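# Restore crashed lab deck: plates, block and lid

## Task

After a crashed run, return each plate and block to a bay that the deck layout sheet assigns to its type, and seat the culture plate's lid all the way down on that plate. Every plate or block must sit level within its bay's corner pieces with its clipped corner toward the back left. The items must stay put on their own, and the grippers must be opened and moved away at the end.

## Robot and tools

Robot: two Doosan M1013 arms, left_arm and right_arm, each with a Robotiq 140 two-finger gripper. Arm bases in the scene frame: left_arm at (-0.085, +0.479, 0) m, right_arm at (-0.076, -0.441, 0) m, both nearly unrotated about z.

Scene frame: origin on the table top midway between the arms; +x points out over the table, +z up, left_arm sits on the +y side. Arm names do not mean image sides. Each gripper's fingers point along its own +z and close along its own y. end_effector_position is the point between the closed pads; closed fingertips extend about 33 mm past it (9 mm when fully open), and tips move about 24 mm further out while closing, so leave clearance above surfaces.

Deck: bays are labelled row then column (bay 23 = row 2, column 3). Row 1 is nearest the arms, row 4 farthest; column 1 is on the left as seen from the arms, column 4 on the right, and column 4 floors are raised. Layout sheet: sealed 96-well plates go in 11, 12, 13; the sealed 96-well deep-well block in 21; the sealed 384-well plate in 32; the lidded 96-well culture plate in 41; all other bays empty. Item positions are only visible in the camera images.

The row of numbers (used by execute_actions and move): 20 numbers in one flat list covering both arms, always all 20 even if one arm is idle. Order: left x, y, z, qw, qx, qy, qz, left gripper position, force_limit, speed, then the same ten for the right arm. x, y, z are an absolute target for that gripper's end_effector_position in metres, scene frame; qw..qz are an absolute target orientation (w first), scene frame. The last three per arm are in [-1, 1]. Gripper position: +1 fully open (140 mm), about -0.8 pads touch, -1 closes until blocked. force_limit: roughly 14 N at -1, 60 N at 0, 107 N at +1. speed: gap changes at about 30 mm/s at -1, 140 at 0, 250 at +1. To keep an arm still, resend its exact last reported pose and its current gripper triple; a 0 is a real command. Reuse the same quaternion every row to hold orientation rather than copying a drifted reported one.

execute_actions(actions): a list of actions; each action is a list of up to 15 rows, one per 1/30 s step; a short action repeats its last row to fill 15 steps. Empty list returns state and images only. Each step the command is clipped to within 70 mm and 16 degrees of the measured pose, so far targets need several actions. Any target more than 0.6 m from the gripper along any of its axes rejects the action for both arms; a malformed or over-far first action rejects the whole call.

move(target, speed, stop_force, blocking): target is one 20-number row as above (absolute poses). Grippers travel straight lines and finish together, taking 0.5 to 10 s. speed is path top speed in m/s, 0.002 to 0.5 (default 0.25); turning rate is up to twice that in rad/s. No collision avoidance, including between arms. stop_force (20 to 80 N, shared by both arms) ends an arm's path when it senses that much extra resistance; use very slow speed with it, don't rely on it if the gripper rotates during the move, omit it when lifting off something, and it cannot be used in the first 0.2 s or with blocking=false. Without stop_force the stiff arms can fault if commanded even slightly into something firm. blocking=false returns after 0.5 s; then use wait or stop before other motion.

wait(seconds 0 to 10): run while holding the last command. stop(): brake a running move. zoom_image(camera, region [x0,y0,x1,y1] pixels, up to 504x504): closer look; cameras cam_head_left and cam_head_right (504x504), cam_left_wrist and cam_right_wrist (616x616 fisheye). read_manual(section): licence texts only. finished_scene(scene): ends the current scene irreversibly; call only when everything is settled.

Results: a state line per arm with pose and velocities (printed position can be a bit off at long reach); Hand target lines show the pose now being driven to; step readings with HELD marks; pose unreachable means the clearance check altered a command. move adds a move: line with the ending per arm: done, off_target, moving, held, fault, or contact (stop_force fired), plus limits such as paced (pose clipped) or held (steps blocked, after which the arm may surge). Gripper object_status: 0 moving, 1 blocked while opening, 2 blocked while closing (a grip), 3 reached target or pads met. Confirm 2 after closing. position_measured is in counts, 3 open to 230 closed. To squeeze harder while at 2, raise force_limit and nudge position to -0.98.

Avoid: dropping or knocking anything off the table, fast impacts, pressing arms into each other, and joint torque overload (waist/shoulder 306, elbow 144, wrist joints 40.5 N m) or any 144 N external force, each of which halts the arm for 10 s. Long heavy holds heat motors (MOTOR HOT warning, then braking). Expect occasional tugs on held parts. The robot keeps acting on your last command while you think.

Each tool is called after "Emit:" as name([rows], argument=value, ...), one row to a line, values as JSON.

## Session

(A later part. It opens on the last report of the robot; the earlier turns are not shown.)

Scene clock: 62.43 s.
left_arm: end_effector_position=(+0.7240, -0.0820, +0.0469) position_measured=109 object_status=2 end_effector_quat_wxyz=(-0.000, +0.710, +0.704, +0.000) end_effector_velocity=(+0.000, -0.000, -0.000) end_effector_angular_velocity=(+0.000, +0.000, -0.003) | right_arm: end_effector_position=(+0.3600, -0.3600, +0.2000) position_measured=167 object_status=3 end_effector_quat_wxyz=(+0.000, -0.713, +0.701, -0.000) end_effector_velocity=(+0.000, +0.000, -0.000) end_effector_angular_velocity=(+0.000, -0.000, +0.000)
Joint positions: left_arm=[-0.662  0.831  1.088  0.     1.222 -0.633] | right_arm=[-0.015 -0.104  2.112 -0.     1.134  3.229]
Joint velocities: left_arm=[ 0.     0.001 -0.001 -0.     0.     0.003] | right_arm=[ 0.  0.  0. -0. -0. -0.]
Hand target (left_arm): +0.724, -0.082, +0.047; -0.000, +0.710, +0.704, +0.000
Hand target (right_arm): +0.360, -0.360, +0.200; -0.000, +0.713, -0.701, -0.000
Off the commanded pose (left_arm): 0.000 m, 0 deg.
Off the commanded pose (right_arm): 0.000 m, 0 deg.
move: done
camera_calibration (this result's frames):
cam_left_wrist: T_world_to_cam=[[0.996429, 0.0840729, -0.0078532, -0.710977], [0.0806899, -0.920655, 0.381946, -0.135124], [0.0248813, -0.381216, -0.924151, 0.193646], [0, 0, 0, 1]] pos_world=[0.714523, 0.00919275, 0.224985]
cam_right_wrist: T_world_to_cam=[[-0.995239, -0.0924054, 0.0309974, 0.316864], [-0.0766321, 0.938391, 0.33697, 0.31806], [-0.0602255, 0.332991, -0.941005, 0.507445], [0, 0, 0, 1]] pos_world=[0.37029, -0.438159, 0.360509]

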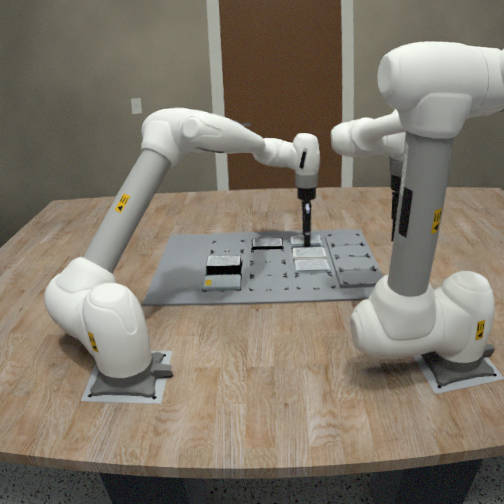

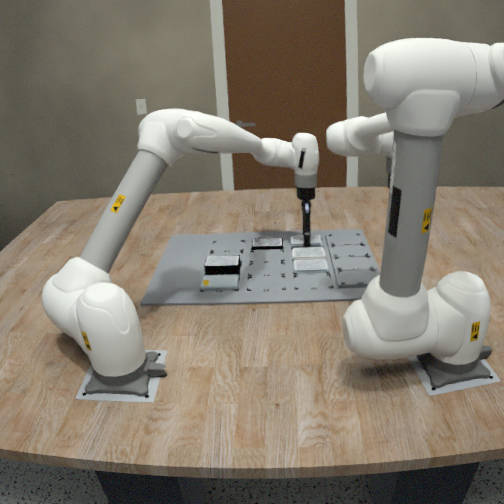

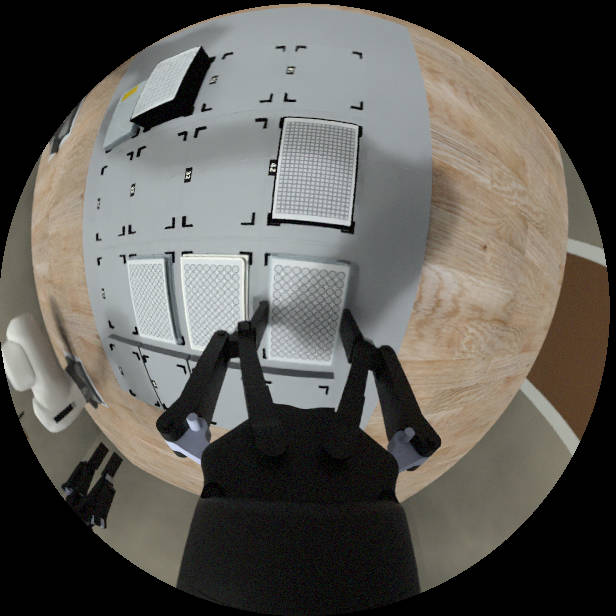

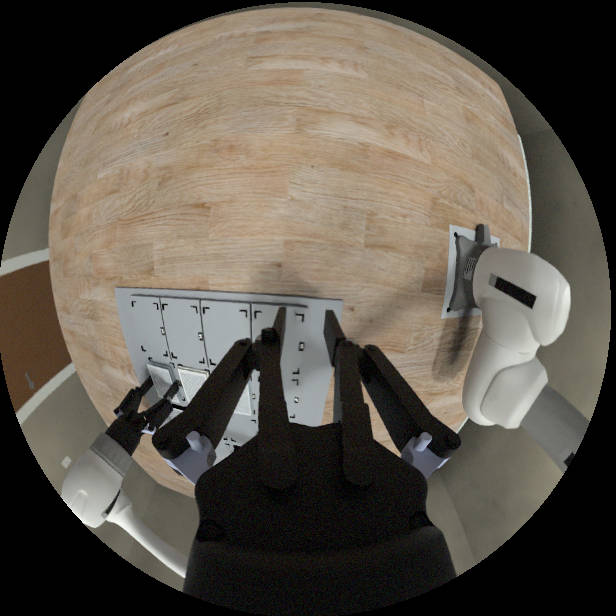

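Emit:
move(target=[0.722,-0.0855,0.044,0,0.7102,0.7040,0,-1,0,-0.6,0.36,-0.36,0.20,0,0.7133,-0.7009,0,-0.3,0,0], speed=0.01)

Emit:
zoom_image(camera="cam_left_wrist", region=[230,235,390,395])

Scene clock: 63.40 s.
left_arm: end_effector_position=(+0.7220, -0.0855, +0.0440) position_measured=109 object_status=2 end_effector_quat_wxyz=(-0.000, +0.710, +0.704, +0.000) end_effector_velocity=(-0.000, -0.000, +0.000) end_effector_angular_velocity=(-0.001, +0.001, -0.000) | right_arm: end_effector_position=(+0.3600, -0.3600, +0.2000) position_measured=167 object_status=3 end_effector_quat_wxyz=(+0.000, -0.713, +0.701, -0.000) end_effector_velocity=(+0.000, -0.000, +0.000) end_effector_angular_velocity=(-0.000, -0.000, -0.000)
Joint positions: left_arm=[-0.666  0.834  1.089  0.     1.219 -0.637] | right_arm=[-0.015 -0.104  2.112  0.     1.134  3.229]
Joint velocities: left_arm=[ 0.    -0.    -0.    -0.001  0.001  0.001] | right_arm=[-0. -0. -0. -0.  0. -0.]
Hand target (left_arm): +0.722, -0.085, +0.044; -0.000, +0.710, +0.704, +0.000
Hand target (right_arm): +0.360, -0.360, +0.200; -0.000, +0.713, -0.701, -0.000
Off the commanded pose (left_arm): 0.000 m, 0 deg.
Off the commanded pose (right_arm): 0.000 m, 0 deg.
move: done
camera_calibration (this result's frames):
cam_left_wrist: T_world_to_cam=[[0.996447, 0.0838575, -0.0078001, -0.708767], [0.0804694, -0.920657, 0.38199, -0.136925], [0.0248515, -0.38126, -0.924134, 0.189662], [0, 0, 0, 1]] pos_world=[0.712554, 0.00568524, 0.222048]
cam_right_wrist: T_world_to_cam=[[-0.995239, -0.0924053, 0.0309973, 0.316864], [-0.076632, 0.938391, 0.336971, 0.31806], [-0.0602255, 0.332991, -0.941005, 0.507445], [0, 0, 0, 1]] pos_world=[0.37029, -0.438159, 0.360509]

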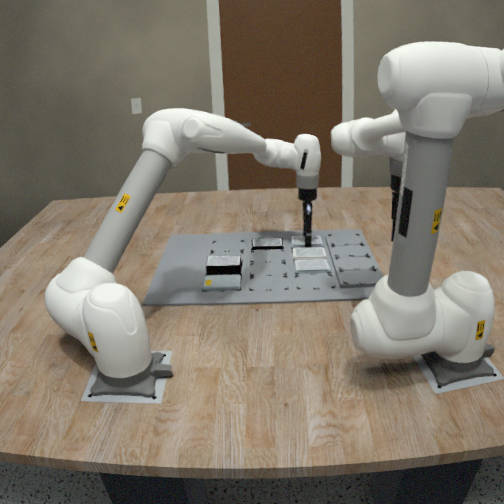

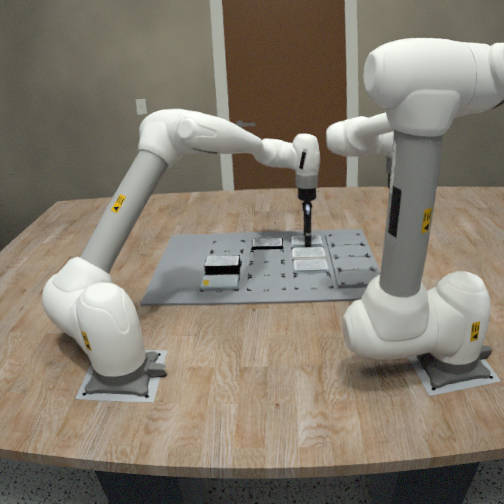

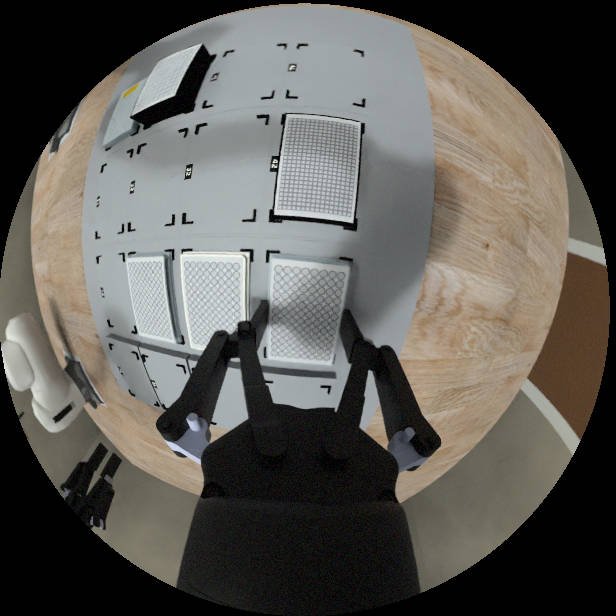

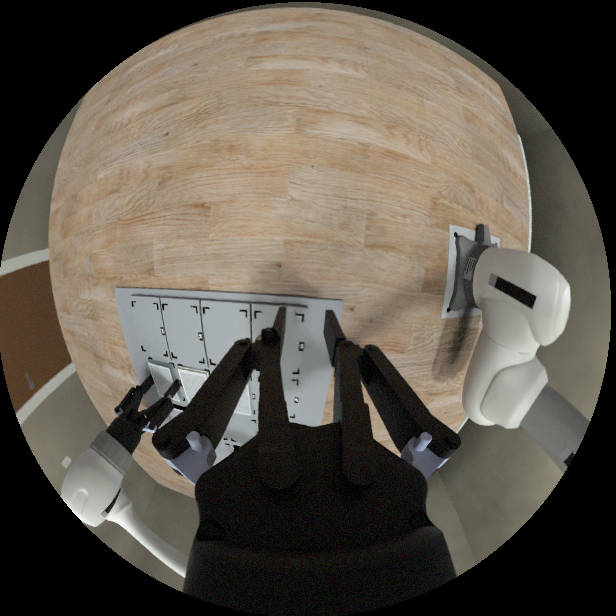

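Region (230, 235, 390, 395) of cam_left_wrist's 616x616 image, scaled by 3.150, with more detail than that image has.

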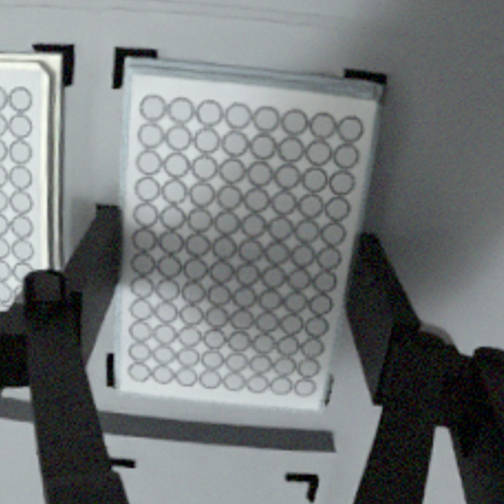

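Emit:
move(target=[0.7215,-0.0853,0.033,0,0.7102,0.7040,0,-1,0,-0.6,0.36,-0.36,0.20,0,0.7133,-0.7009,0,-0.3,0,0], speed=0.005, stop_force=20)

Emit:
zoom_image(camera="cam_left_wrist", region=[230,235,390,395])

Scene clock: 64.57 s.
left_arm: end_effector_position=(+0.7218, -0.0855, +0.0410) position_measured=109 object_status=2 end_effector_quat_wxyz=(-0.000, +0.710, +0.704, +0.000) end_effector_velocity=(+0.001, +0.000, +0.002) end_effector_angular_velocity=(+0.001, -0.001, +0.001) | right_arm: end_effector_position=(+0.3600, -0.3600, +0.2000) position_measured=167 object_status=3 end_effector_quat_wxyz=(+0.000, -0.713, +0.701, -0.000) end_effector_velocity=(+0.000, -0.000, -0.000) end_effector_angular_velocity=(+0.001, -0.001, -0.001)
Joint positions: left_arm=[-0.666  0.835  1.092  0.     1.215 -0.637] | right_arm=[-0.015 -0.104  2.112  0.     1.134  3.229]
Joint velocities: left_arm=[ 0.    -0.001 -0.002  0.001  0.002 -0.001] | right_arm=[-0.     0.     0.     0.001 -0.001  0.   ]
Hand target (left_arm): +0.722, -0.085, +0.041; +0.000, +0.710, +0.704, +0.000
Hand target (right_arm): +0.360, -0.360, +0.200; -0.000, +0.713, -0.701, -0.000
Off the commanded pose (left_arm): 0.008 m, 0 deg.
Off the commanded pose (right_arm): 0.000 m, 0 deg.
move: contact (left_arm)
camera_calibration (this result's frames):
cam_left_wrist: T_world_to_cam=[[0.996449, 0.0838306, -0.00781292, -0.70863], [0.0804497, -0.920663, 0.381979, -0.135755], [0.0248285, -0.381252, -0.924138, 0.186971], [0, 0, 0, 1]] pos_world=[0.712393, 0.00570314, 0.219106]
cam_right_wrist: T_world_to_cam=[[-0.995239, -0.0924052, 0.0309973, 0.316864], [-0.0766319, 0.938391, 0.336971, 0.31806], [-0.0602254, 0.332991, -0.941005, 0.507445], [0, 0, 0, 1]] pos_world=[0.37029, -0.438159, 0.360509]

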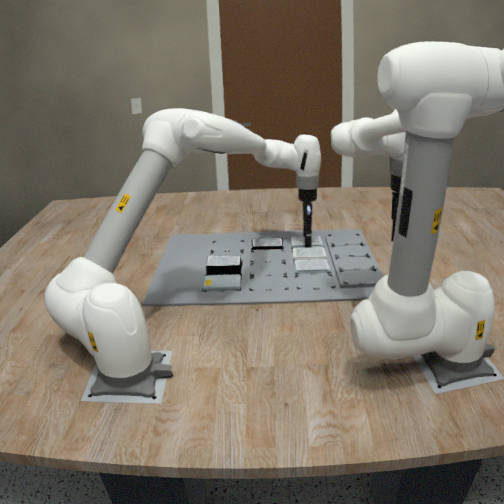

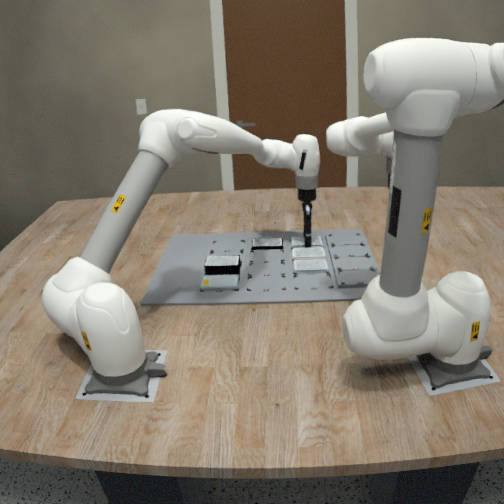

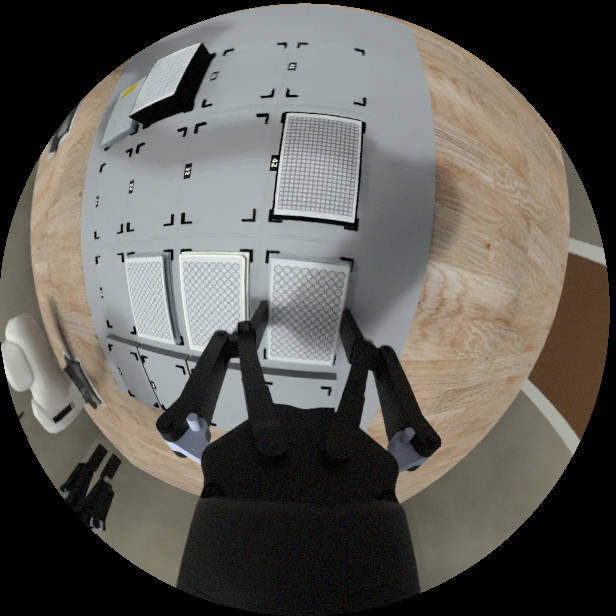

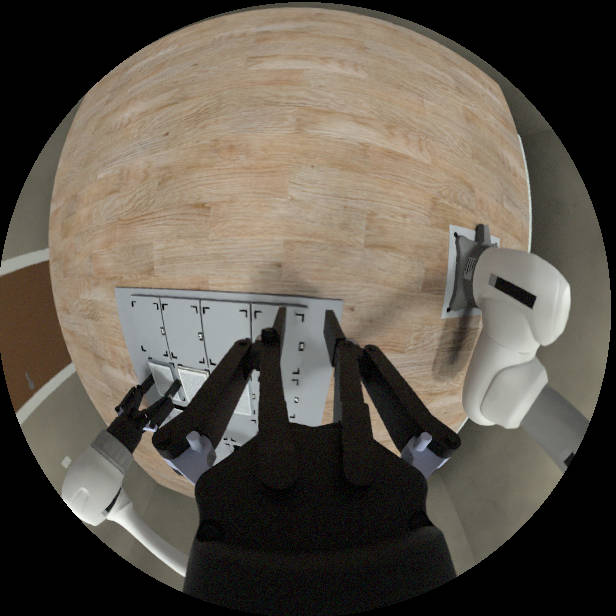

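Region (230, 235, 390, 395) of cam_left_wrist's 616x616 image, scaled by 3.150, with more detail than that image has.

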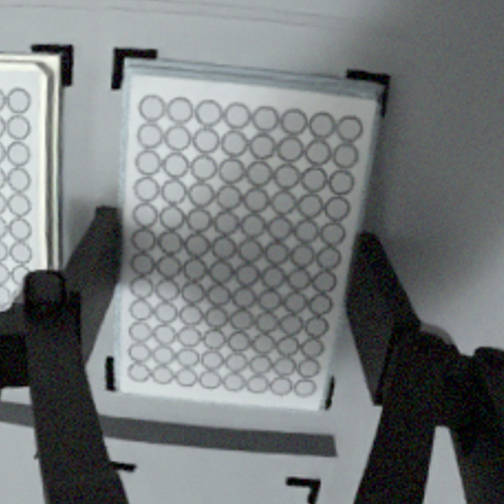

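Emit:
move(target=[0.7211,-0.0845,0.0425,0,0.7102,0.7040,0,-1,0,-0.6,0.36,-0.36,0.20,0,0.7133,-0.7009,0,-0.3,0,0], speed=0.005)

Emit:
move(target=[0.7211,-0.0845,0.033,0,0.7102,0.7040,0,-1,0,-0.6,0.36,-0.36,0.20,0,0.7133,-0.7009,0,-0.3,0,0], speed=0.005, stop_force=20)

Emit:
zoom_image(camera="cam_left_wrist", region=[230,235,390,395])

Scene clock: 65.77 s.
left_arm: end_effector_position=(+0.7211, -0.0845, +0.0425) position_measured=109 object_status=2 end_effector_quat_wxyz=(+0.000, +0.710, +0.704, +0.000) end_effector_velocity=(-0.001, +0.000, -0.002) end_effector_angular_velocity=(+0.001, +0.003, -0.003) | right_arm: end_effector_position=(+0.3600, -0.3600, +0.2000) position_measured=167 object_status=3 end_effector_quat_wxyz=(+0.000, -0.713, +0.701, -0.000) end_effector_velocity=(-0.000, +0.000, +0.000) end_effector_angular_velocity=(-0.000, -0.000, +0.002)
Joint positions: left_arm=[-0.666  0.833  1.094  0.     1.215 -0.637] | right_arm=[-0.015 -0.104  2.112  0.     1.134  3.229]
Joint velocities: left_arm=[-0.     0.001  0.001 -0.001  0.001  0.003] | right_arm=[ 0.001 -0.     0.    -0.    -0.    -0.001]
Hand target (left_arm): +0.721, -0.085, +0.043; +0.000, +0.710, +0.704, +0.000
Hand target (right_arm): +0.360, -0.360, +0.200; -0.000, +0.713, -0.701, -0.000
Off the commanded pose (left_arm): 0.000 m, 0 deg.
Off the commanded pose (right_arm): 0.000 m, 0 deg.
move: done
camera_calibration (this result's frames):
cam_left_wrist: T_world_to_cam=[[0.996435, 0.084003, -0.00775269, -0.707963], [0.0805847, -0.92063, 0.382029, -0.135476], [0.0249542, -0.381292, -0.924118, 0.188594], [0, 0, 0, 1]] pos_world=[0.71165, 0.00665718, 0.22055]
cam_right_wrist: T_world_to_cam=[[-0.995239, -0.0924053, 0.0309975, 0.316864], [-0.0766319, 0.938391, 0.336971, 0.31806], [-0.0602257, 0.332991, -0.941005, 0.507445], [0, 0, 0, 1]] pos_world=[0.37029, -0.438159, 0.360509]

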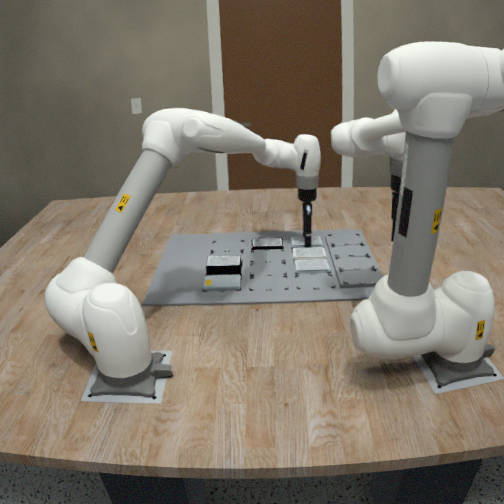

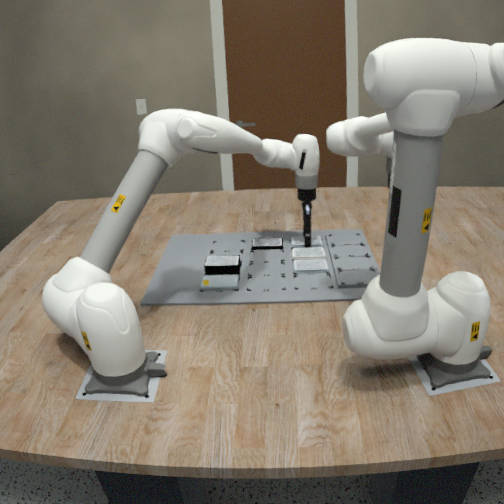

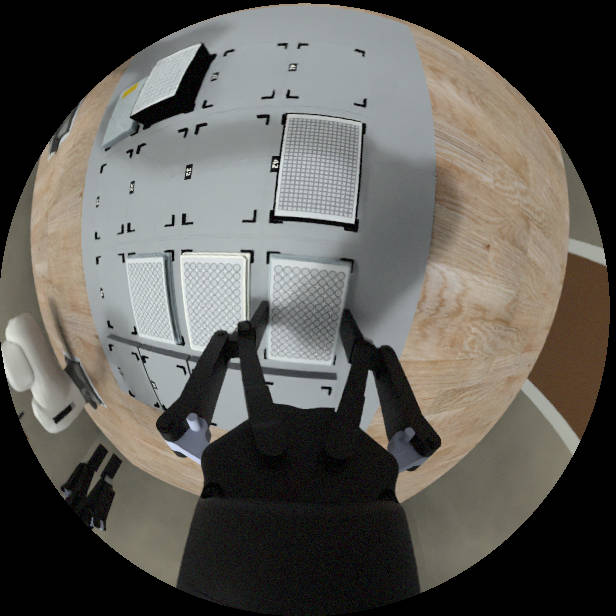

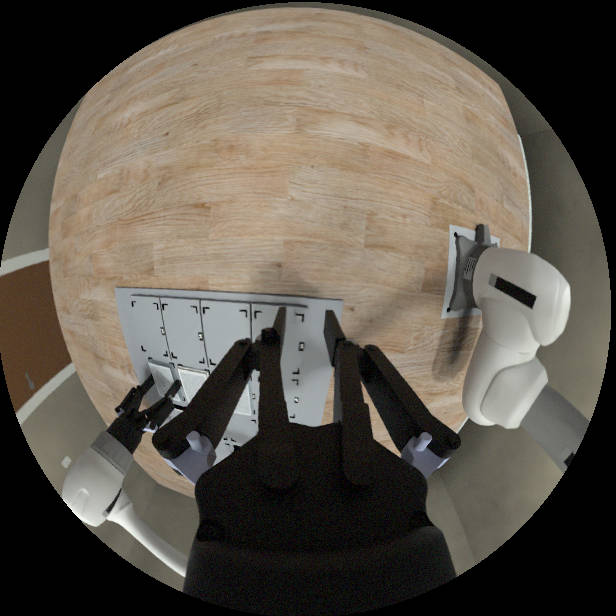

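Scene clock: 66.50 s.
left_arm: end_effector_position=(+0.7211, -0.0845, +0.0405) position_measured=109 object_status=2 end_effector_quat_wxyz=(+0.000, +0.710, +0.704, +0.000) end_effector_velocity=(+0.000, -0.000, +0.001) end_effector_angular_velocity=(+0.000, +0.000, +0.001) | right_arm: end_effector_position=(+0.3600, -0.3600, +0.2000) position_measured=167 object_status=3 end_effector_quat_wxyz=(+0.000, -0.713, +0.701, -0.000) end_effector_velocity=(+0.000, +0.000, -0.000) end_effector_angular_velocity=(+0.000, +0.000, -0.000)
Joint positions: left_arm=[-0.666  0.834  1.096  0.     1.212 -0.637] | right_arm=[-0.015 -0.104  2.112  0.     1.134  3.229]
Joint velocities: left_arm=[ 0.    -0.001 -0.002 -0.     0.003 -0.001] | right_arm=[ 0.  0. -0.  0. -0.  0.]
Hand target (left_arm): +0.721, -0.085, +0.041; +0.000, +0.710, +0.704, +0.000
Hand target (right_arm): +0.360, -0.360, +0.200; -0.000, +0.713, -0.701, -0.000
Off the commanded pose (left_arm): 0.008 m, 0 deg.
Off the commanded pose (right_arm): 0.000 m, 0 deg.
move: contact (left_arm)
camera_calibration (this result's frames):
cam_left_wrist: T_world_to_cam=[[0.996441, 0.0839488, -0.00757341, -0.70802], [0.0804623, -0.920579, 0.382178, -0.134649], [0.0251115, -0.381427, -0.924058, 0.186621], [0, 0, 0, 1]] pos_world=[0.711648, 0.00666438, 0.218547]
cam_right_wrist: T_world_to_cam=[[-0.995239, -0.0924053, 0.0309973, 0.316864], [-0.076632, 0.938391, 0.336971, 0.31806], [-0.0602254, 0.332991, -0.941005, 0.507445], [0, 0, 0, 1]] pos_world=[0.37029, -0.438159, 0.360509]

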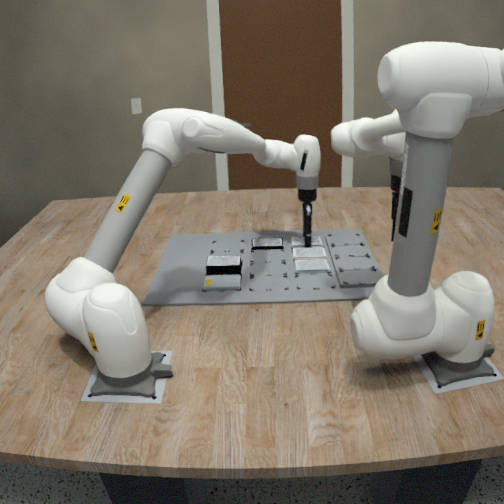

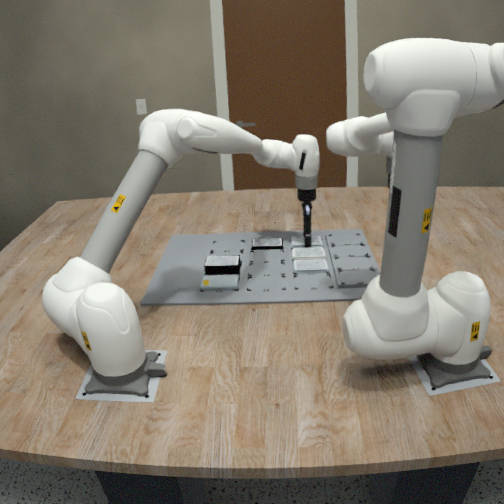

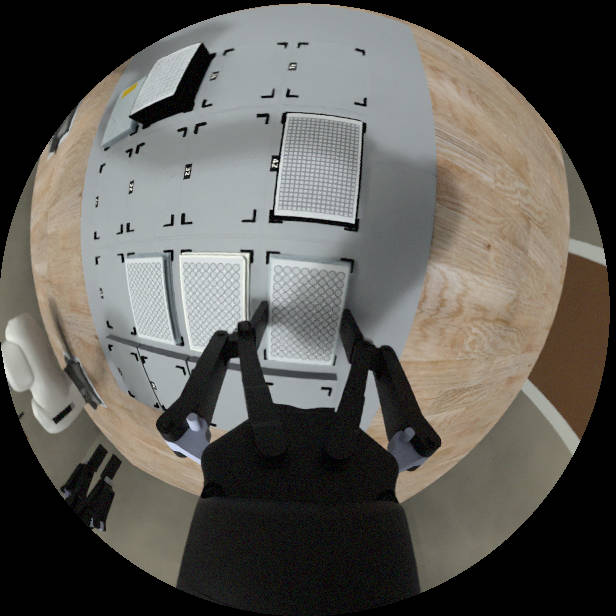

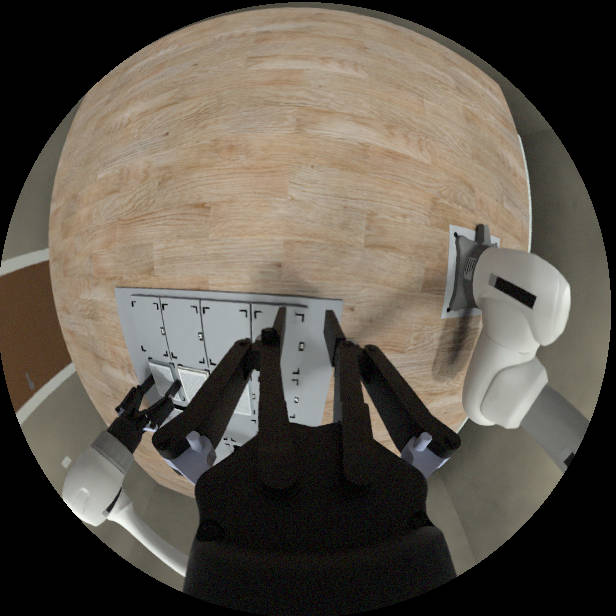

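Region (230, 235, 390, 395) of cam_left_wrist's 616x616 image, scaled by 3.150, with more detail than that image has.

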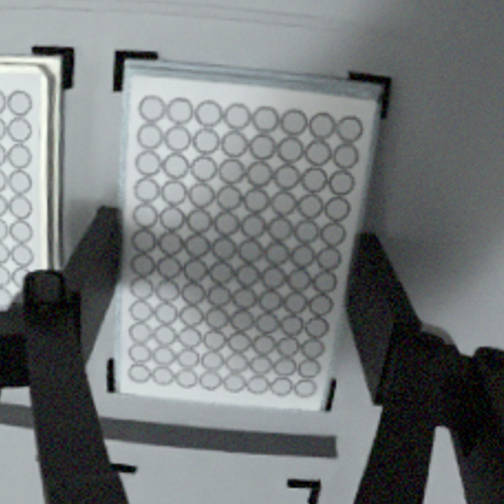

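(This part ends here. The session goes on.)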